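## Task

Leave the pill organiser resting flat on its base on the table with the Sunday lid swung open to vertical or beyond and every other lid latched closed; this must hold without the robot supporting anything, and the grippers must have released and moved away at the end.

## Robot and tools

Robot: two arms, left_arm and right_arm, each ending in a two-finger gripper. The names are labels only and do not match the sides of any image. Cameras: cam_high (overhead view), cam_left_wrist and cam_right_wrist, each 504x504 pixels.

Scene frame: origin on the table surface midway between the arms. +x points out over the table, +z points up, and left_arm sits on the +y side. Gripper frame: the fingers extend along the gripper's +z and close along its y. The reported end_effector_position is the point between the finger pads, roughly 1 cm short of the fingertips. Reported hand positions can be somewhat wrong, more so when an arm is stretched far.

A row is a flat list of 16 numbers covering both arms, always all 16 even if one arm should stay still: left_arm x, y, z, qw, qx, qy, qz, opening, then right_arm x, y, z, qw, qx, qy, qz, opening. x, y, z are an absolute target position in metres in the scene frame; qw, qx, qy, qz are an absolute target orientation quaternion (w first) in the scene frame. So each arm's part is a pose, not an offset. Opening runs from -1 (closed) to +1 (fully open, 0.094 m); it is an absolute finger setting. A row is refused if any target lies more than 0.6 m from that arm's last reported position along any axis of its gripper.

Tools:
- execute_actions with "actions": an empty list just reports the state. One item {"rows": [...], "steps": n} plays up to 15 rows, one per 1/30 s step (n at most 15, default 15; the last row repeats if there are fewer rows than steps). One item {"steps": n} without rows waits up to 300 steps counted from the previous result. Optional "pictures": true/false.
- move with "target": one 16-number row, and optional "speed" in m/s (0.002 to 0.5, default 0.25; turning capped at twice that in rad/s). Both grippers travel in straight lines toward their poses and finish together, over 0.5 to 10 s; longer paths are cut off at 10 s. The opening is applied at the start. The motion does not avoid obstacles or the other arm.
- wait with "seconds" (0 to 10): lets the simulation run without new commands.
- zoom_image with "camera" (one of the three names) and "region" [x0, y0, x1, y1] in pixels, top-left origin, at most 504 by 504: gives a closer look at that camera's latest image.
- finished_scene with "scene" (integer 1 to 2): ends that scene irreversibly, grades it, and gives the next task.

Per step, each commanded pose is clipped to at most 70 mm and 16 degrees away from the measured pose, then tracked by damped inverse kinematics that favours position over orientation. After an action ends, an arm continues only toward its last clipped pose, so long travel needs several calls; compare the reported pose and send the remainder. Joint friction can leave a gripper up to about 31 mm off, and very small commanded changes may not move it. To hold an orientation steady, repeat your own target quaternion each time rather than copying the drifted reported one. To keep an arm still, resend its last reported pose and desired opening.

Results: a state line with each arm's position and quaternion, grip_measured (finger opening on the command scale; joint positions also give it in metres, and each gripper may read up to about 1 mm off consistently), and a "Hand target" line showing where each arm is being driven. HELD marks steps whose command was blocked by the clearance check; a "pose unreachable" line names the arm affected. A move adds a "move:" line with its ending (done, off_target, moving, held or fault), any limits (paced means the pose was clipped; held means some steps were blocked, after which the arm may dart faster than the speed), and each gripper's distance to its pose. Joint limits in rad, base to tip: waist -2.618 to 3.054, shoulder 0.000 to 3.142, elbow 0.000 to 3.142, wrist pitch -1.571 to 1.571, wrist yaw -1.571 to 1.571, wrist roll -2.094 to 2.094.

Gripping: fingers go to the commanded opening on the grip_measured scale. Commanding about 0.03 below the measured opening holds firmly; smaller margins hold gently. Pads push roughly 50 to 62 N each, less on thin parts under about 2 mm.

The simulation keeps running while a reply is being composed, and loose objects may occasionally be nudged by something. Holding loads heats motors: a MOTOR HOT warning appears at 75 °C, 90 °C stops that arm for 10 seconds, and at 100 °C the arm goes limp and drops; these show as OVER-TEMPERATURE FAULT lines.

Avoid: knocking or placing anything off the table (failure), arms colliding or pushing on each other, fast impacts, aiming far past a contact point (it presses harder), dropping items, and ending while a gripper still holds the organiser or a lid. Smooth, economical motion is preferred.

Each tool is called after ">>>" as name([rows], argument=value, ...), one row to a line, values as JSON.

## Session

>>> execute_actions(actions=[])

Scene clock: 0.00 s of 4800.00 s.
left_arm: end_effector_position=(+0.3279, +0.1314, +0.1237) grip_measured=+1.000 end_effector_quat_wxyz=(+0.344, +0.689, +0.586, +0.252) | right_arm: end_effector_position=(+0.1252, -0.6666, +0.1351) grip_measured=+1.000 end_effector_quat_wxyz=(-0.202, +0.015, +0.949, -0.242)
Joint positions: left_arm=[-0.455  1.193  0.644 -0.175 -0.277  1.261  0.094] | right_arm=[-0.92   1.53   1.162 -0.998  0.612 -1.026  0.094]
Joint velocities: left_arm=[-0.017 -0.007  0.002 -0.051  0.037 -0.066  0.   ] | right_arm=[-0.012 -0.022  0.002  0.007 -0.066 -0.051  0.   ]
Hand target (left_arm): +0.328, +0.131, +0.124; +0.344, +0.689, +0.586, +0.252
Hand target (right_arm): +0.125, -0.667, +0.135; -0.202, +0.015, +0.949, -0.242

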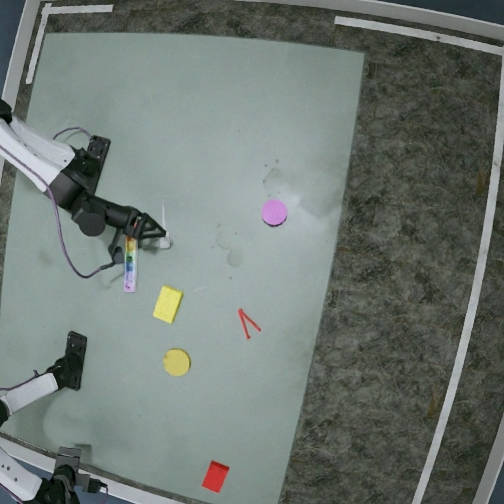

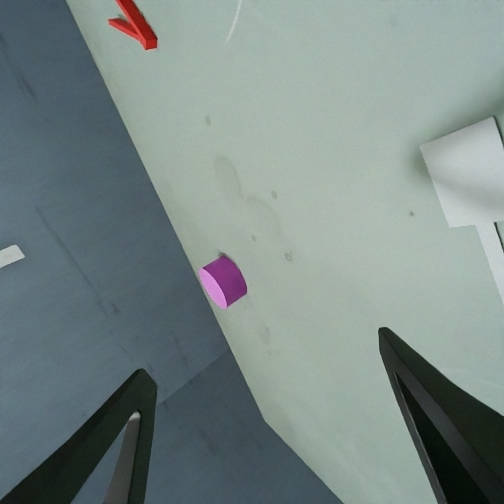

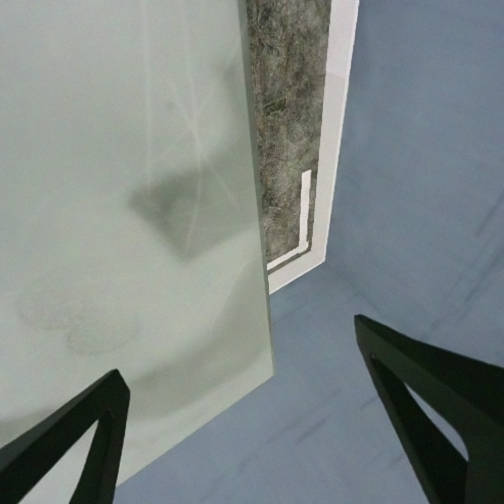

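>>> zoom_image(camera="cam_high", region=[80, 180, 220, 320])

>>> move(target=[0.25,0.33,0.25,0,0.7071,0.7071,0,1, 0.1252,-0.6666,0.1351,-0.202,0.015,0.949,-0.242,1])

Region (80, 180, 220, 320) of cam_high's 504x504 image, scaled by 3.600, with more detail than that image has.

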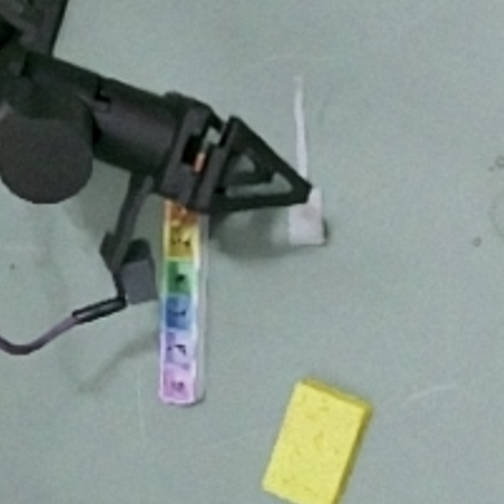

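Scene clock: 9.10 s of 4800.00 s.
left_arm: end_effector_position=(+0.2525, +0.3216, +0.2434) grip_measured=+1.000 end_effector_quat_wxyz=(+0.079, +0.699, +0.705, +0.084) | right_arm: end_effector_position=(+0.1252, -0.6666, +0.1351) grip_measured=+1.000 end_effector_quat_wxyz=(-0.202, +0.015, +0.949, -0.242)
Joint positions: left_arm=[ 0.322  1.325  1.55  -1.567  0.034  1.74   0.094] | right_arm=[-0.92   1.53   1.162 -0.998  0.612 -1.026  0.094]
Joint velocities: left_arm=[-0.017 -0.017 -0.007 -0.022 -0.051 -0.022  0.   ] | right_arm=[-0.007 -0.012 -0.012  0.051  0.022 -0.022  0.   ]
Hand target (left_arm): +0.247, +0.325, +0.252; +0.079, +0.699, +0.705, +0.095
Hand target (right_arm): +0.125, -0.667, +0.135; -0.202, +0.015, +0.949, -0.242
Off the commanded pose (left_arm): 0.011 m, 13 deg.
Off the commanded pose (right_arm): 0.000 m, 0 deg.
joint sent to its limit (left arm) — the command would take joint 4 (wrist pitch) past its lower limit, so that joint was sent only as far as its limit.
After step 90, 3.77 s passed at rest.
move: off_target (left_arm)

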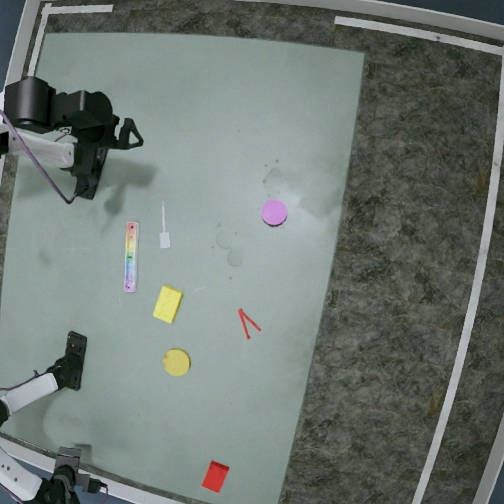

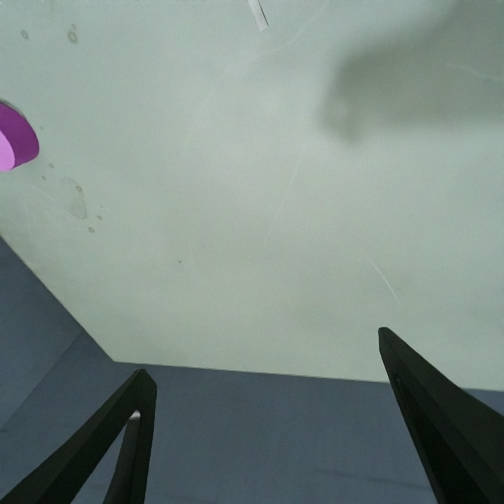

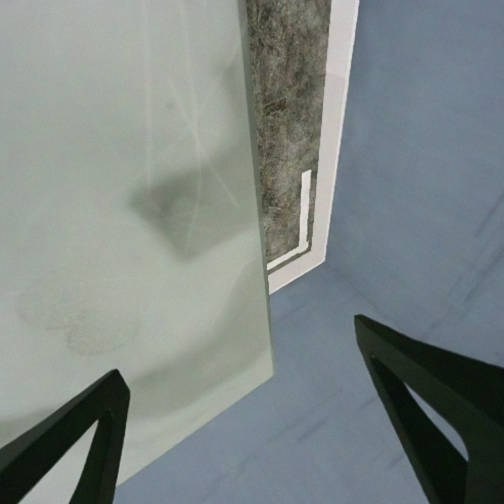

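>>> zoom_image(camera="cam_high", region=[90, 215, 180, 305])

Region (90, 215, 180, 305) of cam_high's 504x504 image, scaled by 5.600, with more detail than that image has.

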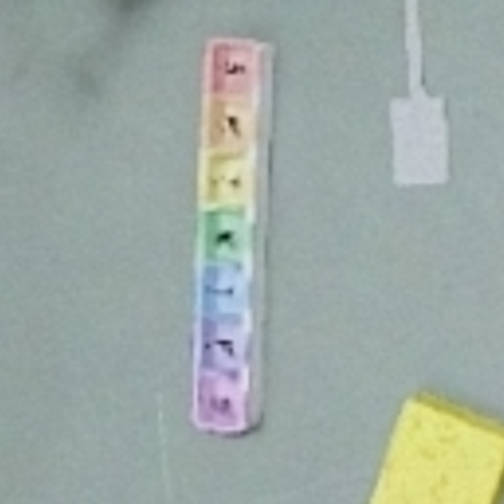

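>>> move(target=[0.25,0.17,0.2,0,0.7071,0.7071,0,1, 0.1252,-0.6666,0.1351,-0.202,0.015,0.949,-0.242,1])

Scene clock: 25.97 s of 4800.00 s.
left_arm: end_effector_position=(+0.2515, +0.1769, +0.2000) grip_measured=+1.000 end_effector_quat_wxyz=(+0.015, +0.707, +0.707, +0.012) | right_arm: end_effector_position=(+0.1252, -0.6666, +0.1351) grip_measured=+1.000 end_effector_quat_wxyz=(-0.202, +0.015, +0.949, -0.242)
Joint positions: left_arm=[-0.3    1.515  1.55  -1.57  -0.012  1.132  0.094] | right_arm=[-0.92   1.53   1.162 -0.998  0.612 -1.026  0.094]
Joint velocities: left_arm=[ 0.012 -0.002  0.002 -0.007 -0.007  0.037  0.   ] | right_arm=[-0.002  0.002  0.002  0.022  0.095  0.066  0.   ]
Hand target (left_arm): +0.251, +0.175, +0.201; +0.009, +0.706, +0.708, +0.007
Hand target (right_arm): +0.125, -0.667, +0.135; -0.202, +0.015, +0.949, -0.242
Off the commanded pose (left_arm): 0.007 m, 2 deg.
Off the commanded pose (right_arm): 0.000 m, 0 deg.
joint sent to its limit (left arm) — the command would take joint 4 (wrist pitch) past its lower limit, so that joint was sent only as far as its limit.
After step 90, 12.60 s passed at rest.
move: done

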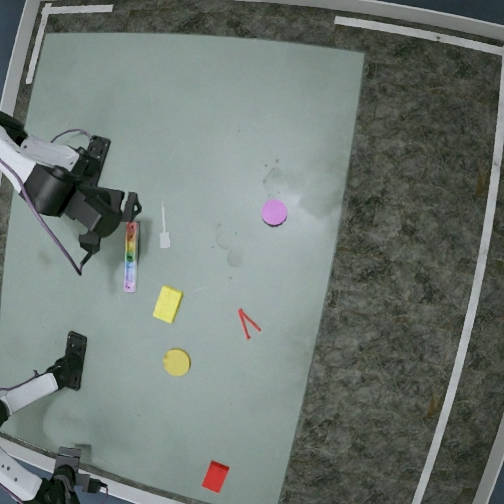

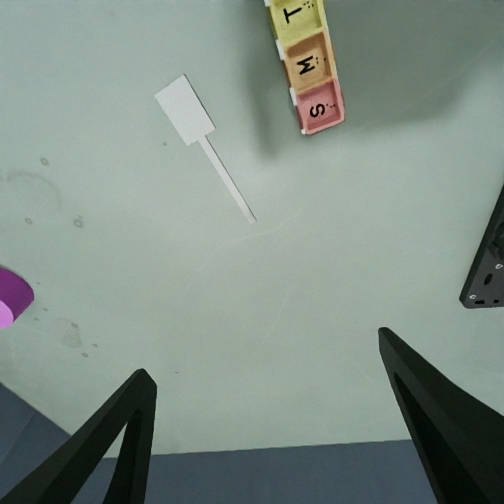

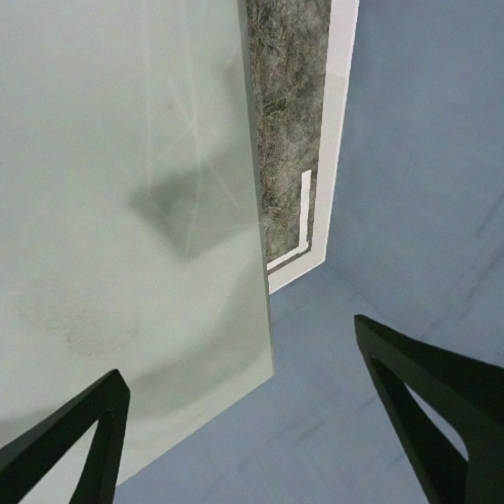

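>>> move(target=[0.19,0.13,0.13,0,0.7071,0.7071,0,1, 0.1252,-0.6666,0.1351,-0.202,0.015,0.949,-0.242,1])

Scene clock: 48.33 s of 4800.00 s.
left_arm: end_effector_position=(+0.1949, +0.1313, +0.1307) grip_measured=+1.000 end_effector_quat_wxyz=(-0.011, +0.706, +0.708, +0.000) | right_arm: end_effector_position=(+0.1252, -0.6666, +0.1351) grip_measured=+1.000 end_effector_quat_wxyz=(-0.202, +0.015, +0.949, -0.242)
Joint positions: left_arm=[-0.576  1.445  1.209 -1.356 -0.002  0.852  0.094] | right_arm=[-0.92   1.53   1.162 -0.998  0.612 -1.026  0.094]
Joint velocities: left_arm=[-0.002 -0.002 -0.017 -0.022  0.037  0.007  0.   ] | right_arm=[ 0.007  0.002 -0.002 -0.066  0.022  0.022  0.   ]
Hand target (left_arm): +0.191, +0.131, +0.130; -0.002, +0.707, +0.707, +0.002
Hand target (right_arm): +0.125, -0.667, +0.135; -0.202, +0.015, +0.949, -0.242
Off the commanded pose (left_arm): 0.005 m, 1 deg.
Off the commanded pose (right_arm): 0.000 m, 0 deg.
After step 90, 18.27 s passed at rest.
move: done

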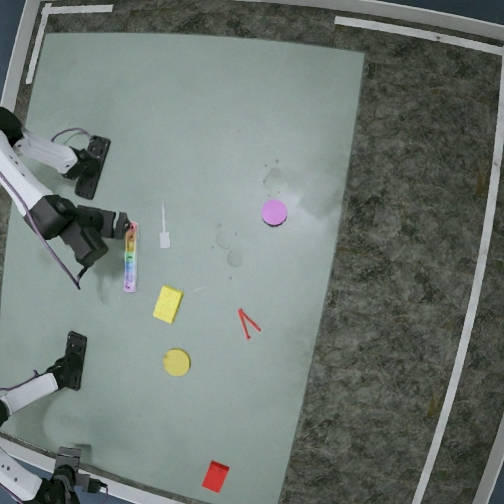

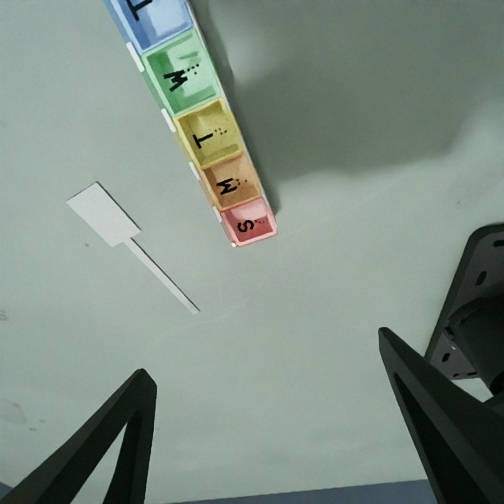

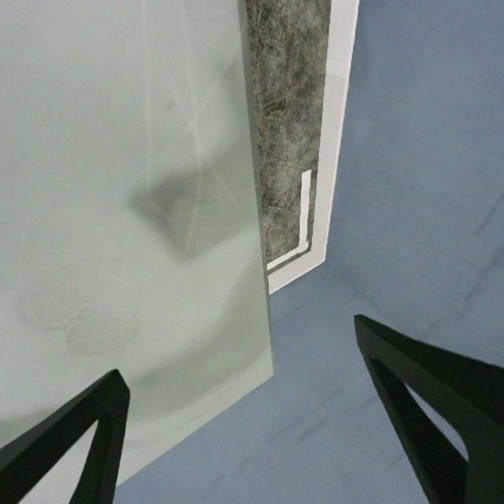

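>>> move(target=[0.14,0.14,0.09,0.383,0,0.924,0,1, 0.2,-0.2,0.16,0,0.7071,0.7071,0,1])

Scene clock: 68.93 s of 4800.00 s.
left_arm: end_effector_position=(+0.1463, +0.1358, +0.0936) grip_measured=+1.000 end_effector_quat_wxyz=(+0.385, -0.008, +0.923, -0.015) | right_arm: end_effector_position=(+0.2031, -0.2014, +0.1532) grip_measured=+1.000 end_effector_quat_wxyz=(-0.068, +0.654, +0.753, +0.017)
Joint positions: left_arm=[-1.39   1.075  0.605 -1.03  -0.788 -1.518  0.094] | right_arm=[ 0.74   1.382  1.24  -1.42  -0.141  2.097  0.094]
Joint velocities: left_arm=[-0.007 -0.017  0.002  0.037 -0.007 -0.037  0.   ] | right_arm=[-0.007  0.002 -0.002 -0.007  0.066  0.007  0.   ]
Hand target (left_arm): +0.145, +0.142, +0.088; +0.387, +0.003, +0.922, +0.008
Hand target (right_arm): +0.208, -0.192, +0.157; -0.071, +0.652, +0.754, +0.033
Off the commanded pose (left_arm): 0.008 m, 2 deg.
Off the commanded pose (right_arm): 0.008 m, 11 deg.
joint sent to its limit (right arm) — the command would take joint 6 (wrist roll) past its upper limit, so that joint was sent only as far as its limit.
After step 90, 13.47 s passed at rest.
move: off_target (right_arm)

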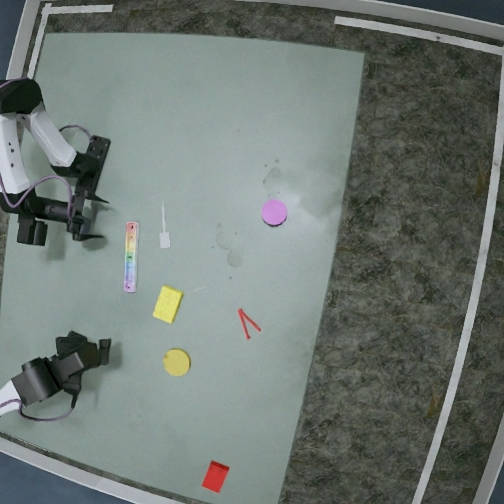

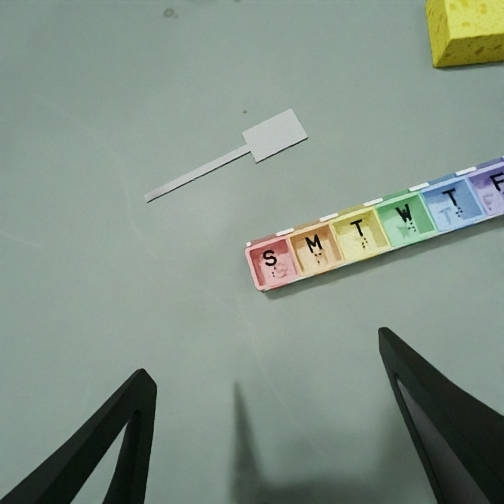

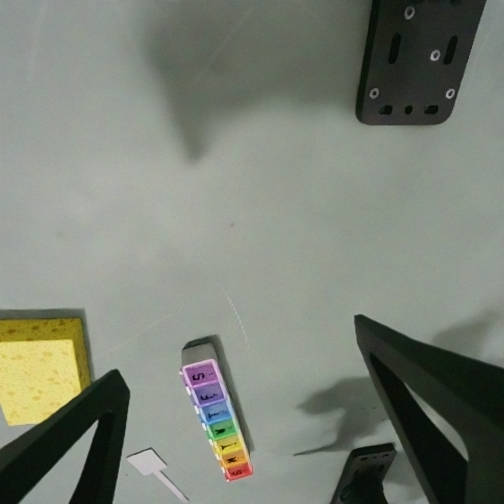

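>>> zoom_image(camera="cam_left_wrist", region=[230, 150, 504, 320])

>>> zoom_image(camera="cam_right_wrist", region=[140, 320, 320, 500])

Region (230, 150, 504, 320) of cam_left_wrist's 504x504 image, scaled by 1.839, with more detail than that image has; it fills the top 313 rows of this view, and the rest is white.

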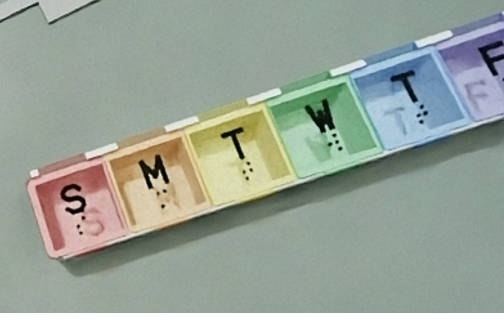

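Region (140, 320, 320, 500) of cam_right_wrist's 504x504 image, scaled by 2.800, with more detail than that image has.

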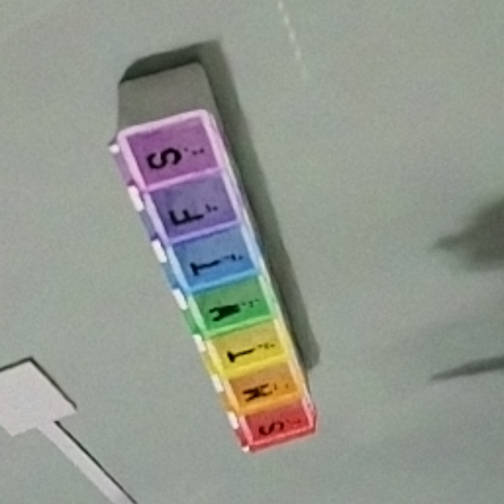

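>>> move(target=[0.12,0.10,0.06,0.643,0,0.766,0,1, 0.2031,-0.2014,0.1532,-0.068,0.654,0.753,0.017,1])

Scene clock: 85.03 s of 4800.00 s.
left_arm: end_effector_position=(+0.1236, +0.0953, +0.0693) grip_measured=+1.000 end_effector_quat_wxyz=(+0.578, +0.061, +0.813, -0.028) | right_arm: end_effector_position=(+0.2030, -0.2013, +0.1533) grip_measured=+1.000 end_effector_quat_wxyz=(-0.069, +0.654, +0.753, +0.017)
Joint positions: left_arm=[-1.748  1.658  0.591 -1.007 -1.184 -2.082  0.094] | right_arm=[ 0.74   1.382  1.24  -1.42  -0.141  2.098  0.094]
Joint velocities: left_arm=[-0.012  0.007  0.017  0.037 -0.022  0.022  0.   ] | right_arm=[-0.007 -0.007 -0.007 -0.037 -0.007 -0.037  0.   ]
Hand target (left_arm): +0.124, +0.100, +0.063; +0.583, +0.072, +0.809, -0.024
Hand target (right_arm): +0.203, -0.201, +0.153; -0.068, +0.654, +0.753, +0.017
Off the commanded pose (left_arm): 0.011 m, 12 deg.
Off the commanded pose (right_arm): 0.000 m, 0 deg.
joint sent to its limit (left arm) — the command would take joint 6 (wrist roll) past its lower limit, so that joint was sent only as far as its limit.
After step 90, 11.33 s passed at rest.
move: off_target (left_arm)

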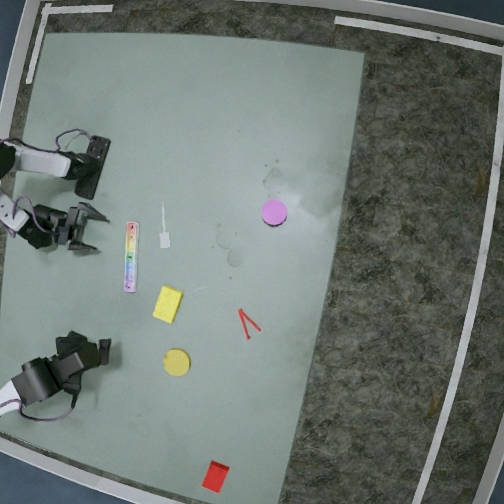

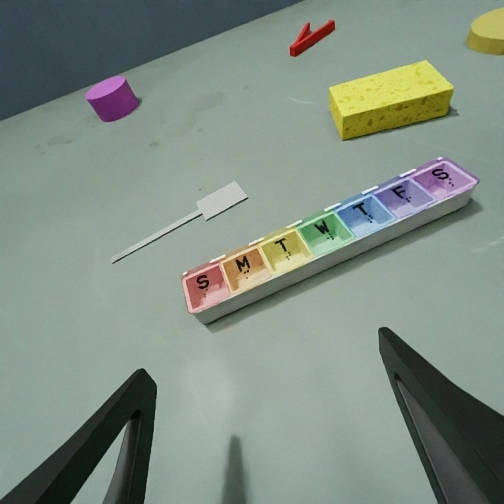

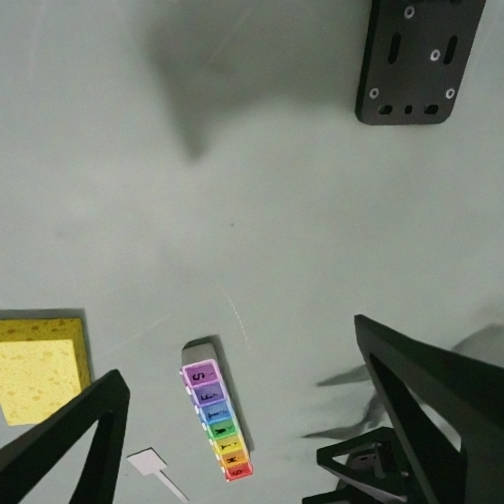

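>>> zoom_image(camera="cam_left_wrist", region=[170, 200, 350, 340])

>>> zoom_image(camera="cam_left_wrist", region=[320, 140, 500, 280])

Region (170, 200, 350, 340) of cam_left_wrist's 504x504 image, scaled by 2.800, with more detail than that image has.

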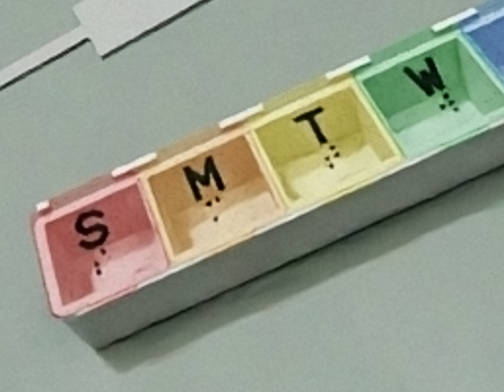

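Region (320, 140, 500, 280) of cam_left_wrist's 504x504 image, scaled by 2.800, with more detail than that image has.

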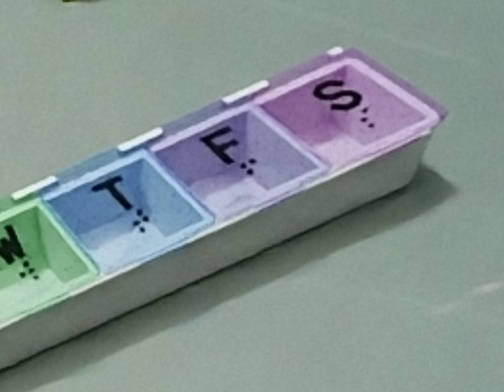

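>>> move(target=[0.11,0.12,0.08,0.578,0.061,0.813,-0.028,1, 0.24,-0.07,0.11,0,0.656,0.755,0,1])

Scene clock: 126.00 s of 4800.00 s.
left_arm: end_effector_position=(+0.1108, +0.1113, +0.0809) grip_measured=+1.000 end_effector_quat_wxyz=(+0.552, +0.089, +0.828, -0.042) | right_arm: end_effector_position=(+0.2390, -0.0728, +0.1067) grip_measured=+1.000 end_effector_quat_wxyz=(-0.069, +0.563, +0.824, -0.008)
Joint positions: left_arm=[-1.843  1.501  0.552 -1.118 -1.114 -2.082  0.094] | right_arm=[ 0.974  1.881  1.585 -1.3   -0.137  2.098  0.094]
Joint velocities: left_arm=[-0.002 -0.002  0.002  0.022  0.007  0.051  0.   ] | right_arm=[-0.007  0.002  0.002 -0.022  0.007  0.066  0.   ]
Hand target (left_arm): +0.112, +0.119, +0.079; +0.548, +0.094, +0.830, -0.036
Hand target (right_arm): +0.241, -0.069, +0.111; -0.064, +0.563, +0.824, -0.001
Off the commanded pose (left_arm): 0.009 m, 5 deg.
Off the commanded pose (right_arm): 0.004 m, 15 deg.
joint sent to its limit (left arm) — the command would take joint 6 (wrist roll) past its lower limit, so that joint was sent only as far as its limit.
joint sent to its limit (right arm) — the command would take joint 6 (wrist roll) past its upper limit, so that joint was sent only as far as its limit.
After step 90, 36.83 s passed at rest.
move: off_target (left_arm, right_arm)

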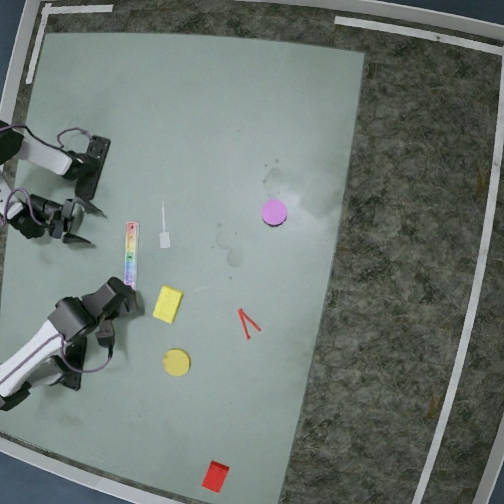

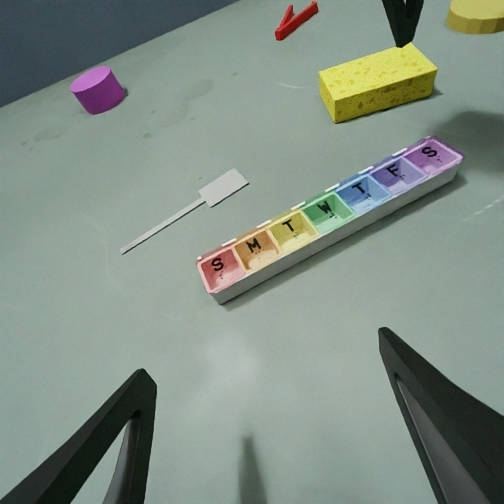

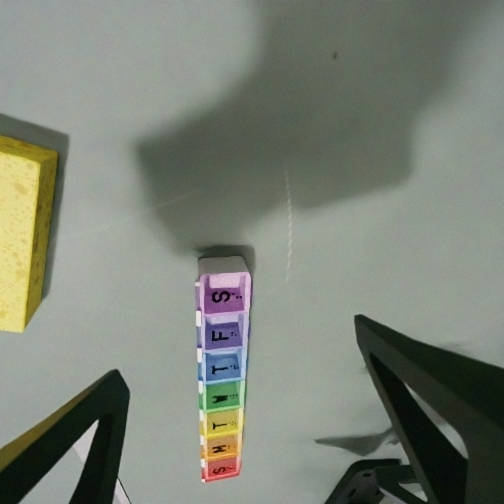

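>>> move(target=[0.11,0.12,0.08,0.552,0.089,0.828,-0.042,1, 0.24,-0.06,0.12,0,0.749,-0.663,0,1])

Scene clock: 141.87 s of 4800.00 s.
left_arm: end_effector_position=(+0.1092, +0.1106, +0.0822) grip_measured=+1.000 end_effector_quat_wxyz=(+0.549, +0.089, +0.829, -0.048) | right_arm: end_effector_position=(+0.2399, -0.0624, +0.1167) grip_measured=+1.000 end_effector_quat_wxyz=(+0.013, +0.742, -0.671, -0.003)
Joint positions: left_arm=[-1.852  1.487  0.552 -1.12  -1.112 -2.082  0.094] | right_arm=[ 1.051  1.918  1.681 -1.358 -0.01  -0.694  0.094]
Joint velocities: left_arm=[-0.007  0.022 -0.007  0.095  0.022  0.066  0.   ] | right_arm=[-0.007 -0.002  0.002 -0.007 -0.037 -0.007  0.   ]
Hand target (left_arm): +0.111, +0.119, +0.080; +0.547, +0.094, +0.831, -0.043
Hand target (right_arm): +0.239, -0.060, +0.121; -0.001, +0.749, -0.663, -0.002
Off the commanded pose (left_arm): 0.010 m, 1 deg.
Off the commanded pose (right_arm): 0.004 m, 2 deg.
joint sent to its limit (left arm) — the command would take joint 6 (wrist roll) past its lower limit, so that joint was sent only as far as its limit.
After step 90, 6.50 s passed at rest.
move: done

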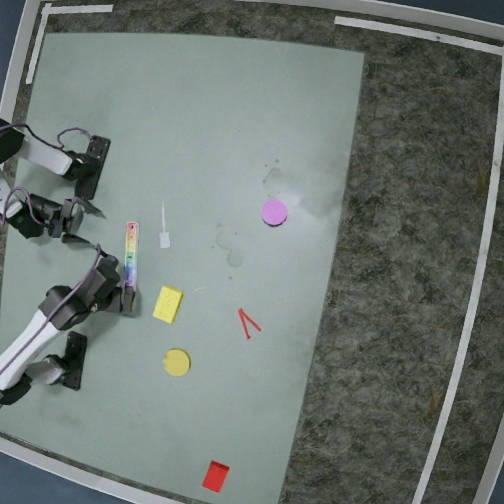

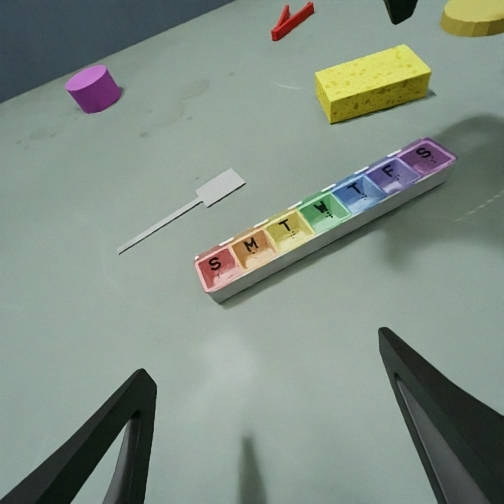

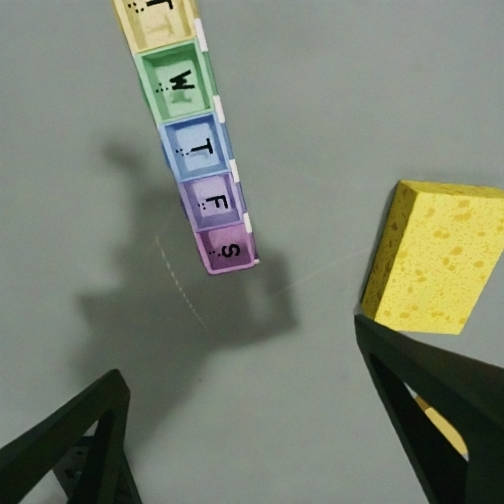

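>>> move(target=[0.11,0.12,0.08,0.549,0.089,0.829,-0.048,1, 0.248,-0.04,0.055,0,0.749,-0.663,0,1])

Scene clock: 164.90 s of 4800.00 s.
left_arm: end_effector_position=(+0.1105, +0.1135, +0.0820) grip_measured=+1.000 end_effector_quat_wxyz=(+0.549, +0.089, +0.830, -0.049) | right_arm: end_effector_position=(+0.2494, -0.0411, +0.0570) grip_measured=+1.000 end_effector_quat_wxyz=(+0.006, +0.746, -0.666, -0.004)
Joint positions: left_arm=[-1.852  1.474  0.539 -1.12  -1.112 -2.082  0.094] | right_arm=[ 1.062  2.018  1.584 -1.147 -0.01  -0.696  0.094]
Joint velocities: left_arm=[ 0.012  0.002 -0.017  0.066  0.022  0.066  0.   ] | right_arm=[-0.012 -0.002  0.002 -0.022  0.007  0.007  0.   ]
Hand target (left_arm): +0.111, +0.120, +0.080; +0.546, +0.093, +0.831, -0.049
Hand target (right_arm): +0.249, -0.039, +0.056; -0.000, +0.749, -0.663, -0.001
Off the commanded pose (left_arm): 0.007 m, 0 deg.
Off the commanded pose (right_arm): 0.003 m, 1 deg.
joint sent to its limit (left arm) — the command would take joint 6 (wrist roll) past its lower limit, so that joint was sent only as far as its limit.
After step 90, 19.03 s passed at rest.
move: done

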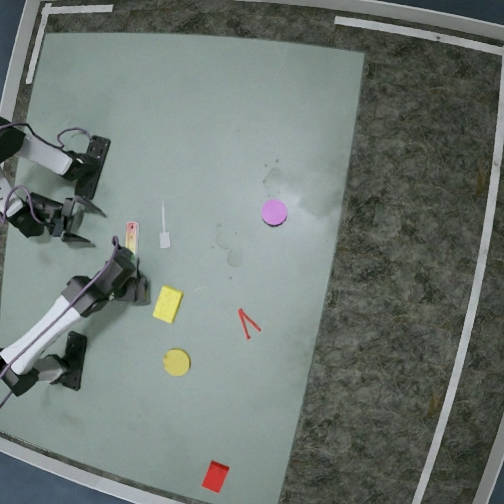

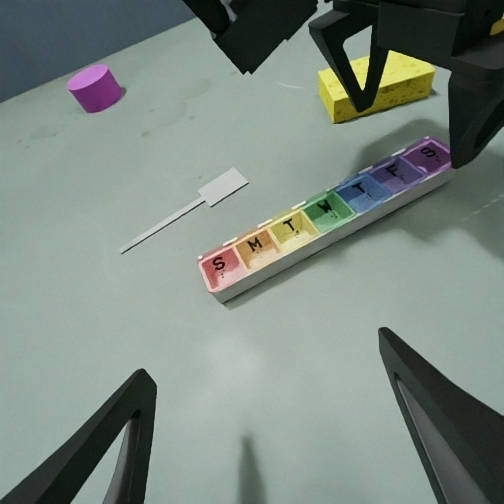

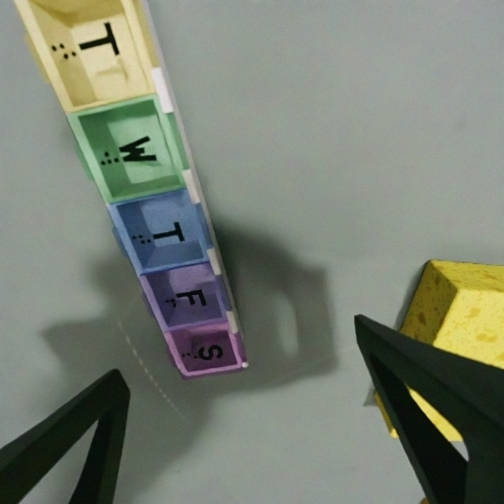

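>>> move(target=[0.11,0.12,0.08,0.549,0.089,0.83,-0.049,1, 0.234,-0.035,0.03,0,0.749,-0.663,0,1], speed=0.1)

Scene clock: 172.63 s of 4800.00 s.
left_arm: end_effector_position=(+0.1105, +0.1135, +0.0820) grip_measured=+1.000 end_effector_quat_wxyz=(+0.549, +0.089, +0.830, -0.049) | right_arm: end_effector_position=(+0.2355, -0.0340, +0.0363) grip_measured=+1.000 end_effector_quat_wxyz=(-0.001, +0.750, -0.662, -0.005)
Joint positions: left_arm=[-1.852  1.474  0.539 -1.12  -1.112 -2.082  0.094] | right_arm=[ 1.103  2.018  1.5   -1.048 -0.01  -0.666  0.094]
Joint velocities: left_arm=[ 0.002  0.002 -0.007  0.007 -0.037  0.007  0.   ] | right_arm=[ 0.002 -0.017  0.007  0.051  0.007  0.007  0.   ]
Hand target (left_arm): +0.111, +0.120, +0.080; +0.546, +0.092, +0.831, -0.049
Hand target (right_arm): +0.234, -0.034, +0.030; +0.000, +0.749, -0.663, -0.001
Off the commanded pose (left_arm): 0.007 m, 0 deg.
Off the commanded pose (right_arm): 0.007 m, 1 deg.
joint sent to its limit (left arm) — the command would take joint 6 (wrist roll) past its lower limit, so that joint was sent only as far as its limit.
After step 90, 3.80 s passed at rest.
move: done

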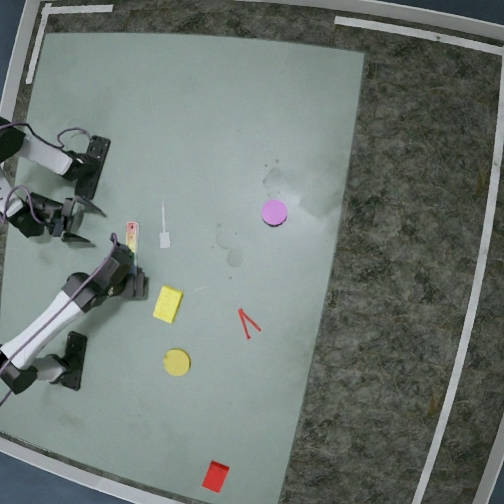

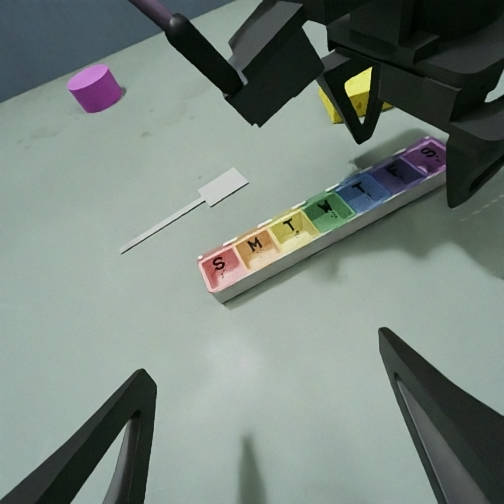

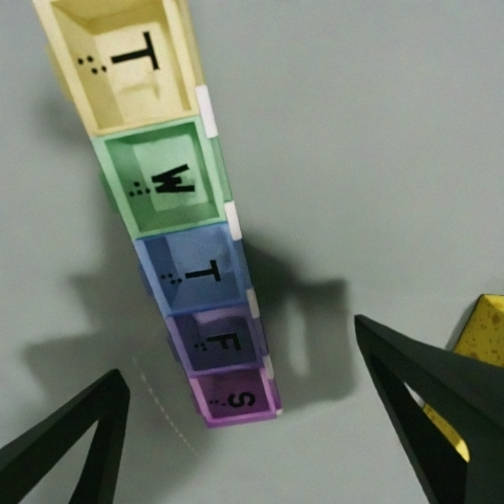

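>>> move(target=[0.12,0.12,0.08,0.549,0.089,0.83,-0.049,1, 0.234,-0.033,0.014,0,0.749,-0.663,0,0.4], speed=0.05)

Scene clock: 186.00 s of 4800.00 s.
left_arm: end_effector_position=(+0.1161, +0.1162, +0.0815) grip_measured=+1.000 end_effector_quat_wxyz=(+0.548, +0.093, +0.830, -0.046) | right_arm: end_effector_position=(+0.2359, -0.0331, +0.0199) grip_measured=+0.401 end_effector_quat_wxyz=(+0.001, +0.749, -0.662, -0.005)
Joint positions: left_arm=[-1.823  1.432  0.513 -1.08  -1.122 -2.013  0.094] | right_arm=[ 1.104  2.044  1.47  -0.996 -0.009 -0.663  0.066]
Joint velocities: left_arm=[-0.002 -0.007  0.012 -0.051 -0.007  0.066  0.   ] | right_arm=[-0.017 -0.002 -0.007  0.007  0.051  0.022 -0.   ]
Hand target (left_arm): +0.120, +0.120, +0.080; +0.549, +0.089, +0.830, -0.049
Hand target (right_arm): +0.234, -0.033, +0.014; +0.000, +0.749, -0.663, -0.000
Off the commanded pose (left_arm): 0.006 m, 1 deg.
Off the commanded pose (right_arm): 0.006 m, 1 deg.
After step 90, 9.53 s passed at rest.
move: done

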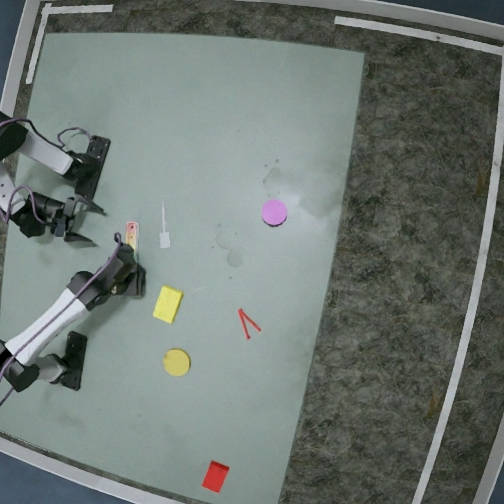

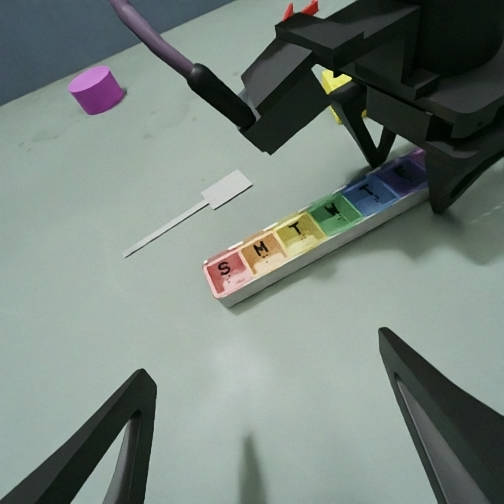

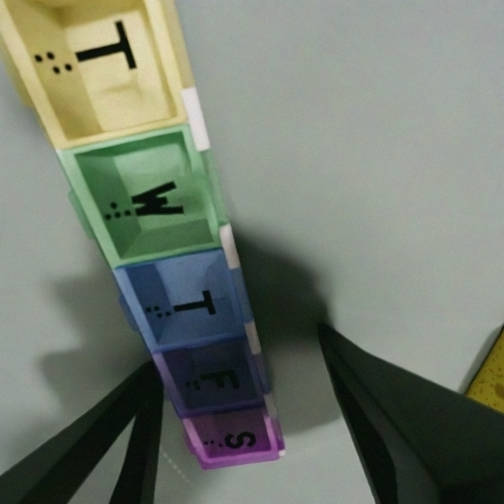

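>>> move(target=[0.12,0.12,0.08,0.549,0.089,0.83,-0.049,1, 0.222,-0.033,0.014,0,0.749,-0.663,0,0.4], speed=0.03)

Scene clock: 193.70 s of 4800.00 s.
left_arm: end_effector_position=(+0.1160, +0.1157, +0.0815) grip_measured=+1.000 end_effector_quat_wxyz=(+0.548, +0.094, +0.830, -0.047) | right_arm: end_effector_position=(+0.2300, -0.0305, +0.0189) grip_measured=+0.401 end_effector_quat_wxyz=(-0.006, +0.748, -0.663, +0.002)
Joint positions: left_arm=[-1.823  1.432  0.513 -1.077 -1.124 -2.008  0.094] | right_arm=[ 1.128  2.034  1.45  -0.976  0.007 -0.636  0.066]
Joint velocities: left_arm=[-0.007 -0.007 -0.002 -0.037 -0.007  0.081  0.   ] | right_arm=[-0.002 -0.017 -0.012  0.051  0.022  0.066 -0.001]
Hand target (left_arm): +0.120, +0.120, +0.080; +0.549, +0.089, +0.830, -0.049
Hand target (right_arm): +0.222, -0.033, +0.014; +0.000, +0.749, -0.663, -0.001
Off the commanded pose (left_arm): 0.006 m, 1 deg.
Off the commanded pose (right_arm): 0.010 m, 1 deg.
After step 90, 3.97 s passed at rest.
move: done

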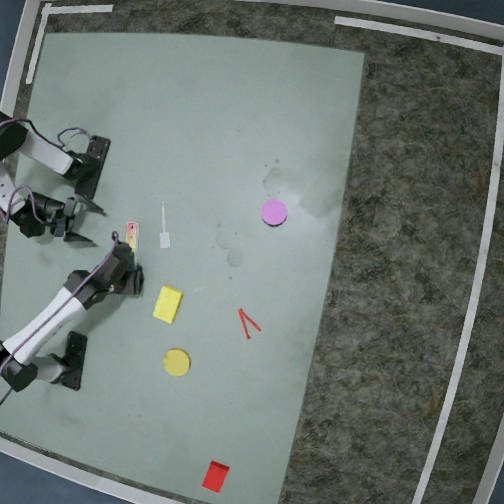

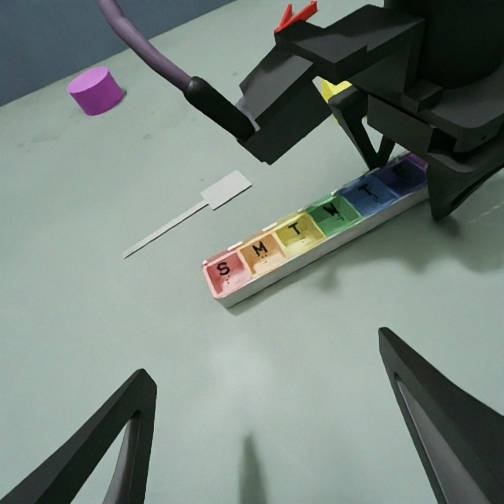

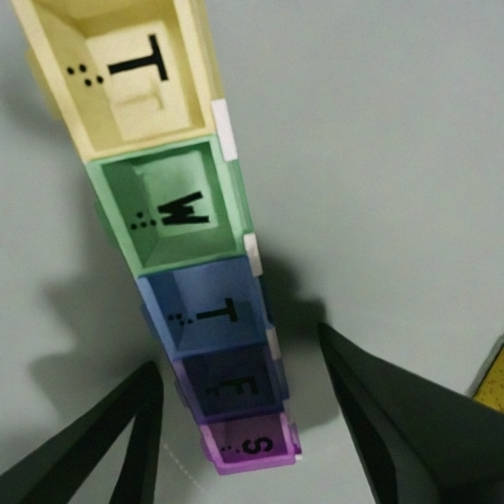

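>>> execute_actions([
  {"rows":[[0.116,0.1157,0.0815,0.548,0.094,0.83,-0.047,1, 0.228,-0.031,0.017,0,0.749,-0.663,0,-0.35]],"steps":15},
])

Scene clock: 197.90 s of 4800.00 s.
left_arm: end_effector_position=(+0.1160, +0.1157, +0.0815) grip_measured=+1.000 end_effector_quat_wxyz=(+0.548, +0.094, +0.830, -0.046) | right_arm: end_effector_position=(+0.2301, -0.0304, +0.0189) grip_measured=-0.320 end_effector_quat_wxyz=(-0.006, +0.748, -0.664, +0.002)
Joint positions: left_arm=[-1.823  1.432  0.513 -1.077 -1.124 -2.007  0.094] | right_arm=[ 1.128  2.034  1.45  -0.975  0.007 -0.634  0.032]
Joint velocities: left_arm=[-0.022  0.022  0.002  0.007 -0.022  0.081  0.   ] | right_arm=[-0.032 -0.007 -0.002 -0.081  0.007 -0.11  -0.   ]
Hand target (left_arm): +0.116, +0.116, +0.081; +0.548, +0.094, +0.830, -0.047
Hand target (right_arm): +0.228, -0.031, +0.017; -0.000, +0.749, -0.663, +0.000
Off the commanded pose (left_arm): 0.000 m, 0 deg.
Off the commanded pose (right_arm): 0.003 m, 1 deg.
Steps of this call (steps 1 to 90: nothing new was sent; then 0.70 s passed at rest; steps 91 to 105: all 15 steps of this action). Readings (end_effector_position):
91: left_arm (+0.1160, +0.1157, +0.0815) | right_arm (+0.2301, -0.0304, +0.0189)
92: left_arm (+0.1160, +0.1157, +0.0815) | right_arm (+0.2301, -0.0304, +0.0189)
94: left_arm (+0.1160, +0.1157, +0.0815) | right_arm (+0.2301, -0.0304, +0.0189)
98: left_arm (+0.1160, +0.1157, +0.0815) | right_arm (+0.2301, -0.0304, +0.0189)
105: the state above

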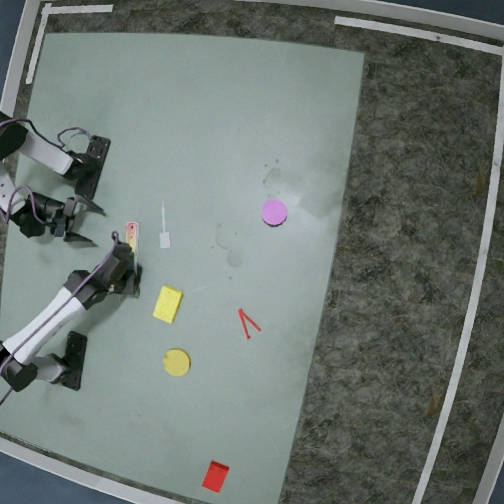

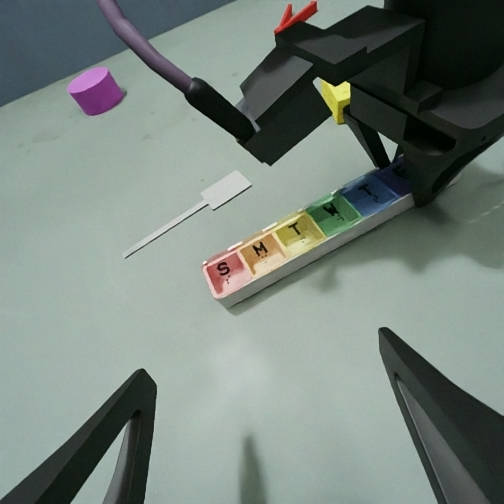

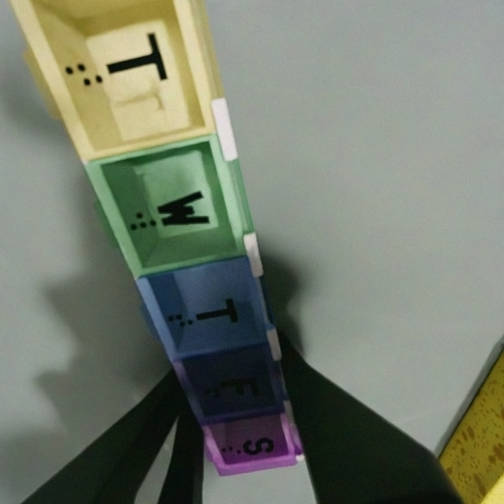

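>>> move(target=[0.15,0.10,0.05,0.537,0,0.843,0,-1, 0.2301,-0.0304,0.0189,-0.006,0.748,-0.664,0.002,-0.35], speed=0.1)

Scene clock: 211.90 s of 4800.00 s.
left_arm: end_effector_position=(+0.1484, +0.1056, +0.0546) grip_measured=-0.995 end_effector_quat_wxyz=(+0.541, +0.005, +0.841, -0.003) | right_arm: end_effector_position=(+0.2301, -0.0304, +0.0189) grip_measured=-0.320 end_effector_quat_wxyz=(-0.006, +0.748, -0.664, +0.002)
Joint positions: left_arm=[-1.577  1.585  0.547 -0.82  -1.124 -1.886  0.   ] | right_arm=[ 1.128  2.034  1.45  -0.975  0.007 -0.634  0.032]
Joint velocities: left_arm=[ 0.007  0.002  0.007  0.007  0.066 -0.007 -0.   ] | right_arm=[ 0.002  0.002  0.007 -0.007  0.007 -0.007  0.001]
Hand target (left_arm): +0.148, +0.101, +0.050; +0.535, +0.001, +0.845, -0.001
Hand target (right_arm): +0.230, -0.030, +0.019; -0.006, +0.748, -0.664, +0.002
Off the commanded pose (left_arm): 0.007 m, 1 deg.
Off the commanded pose (right_arm): 0.000 m, 0 deg.
After step 90, 9.50 s passed at rest.
move: done

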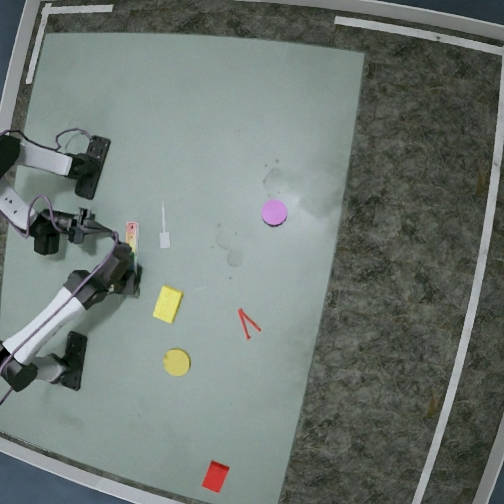

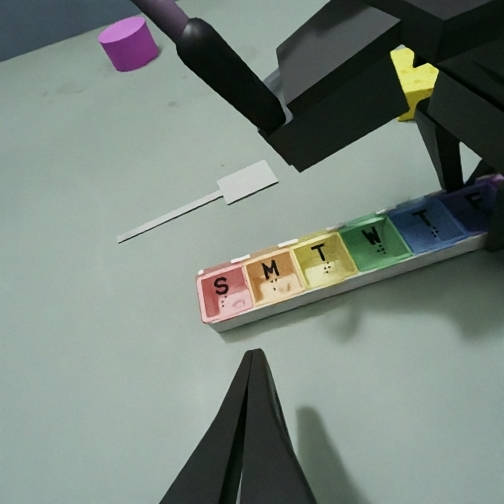

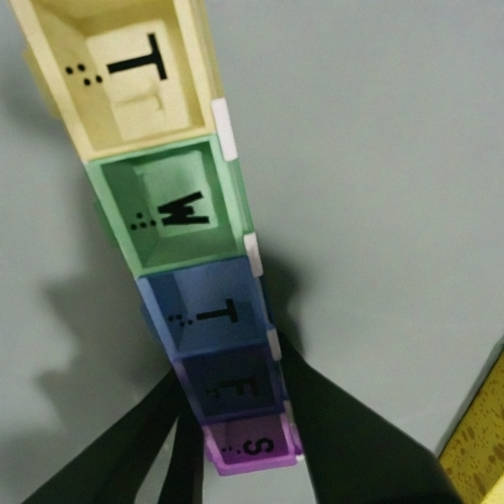

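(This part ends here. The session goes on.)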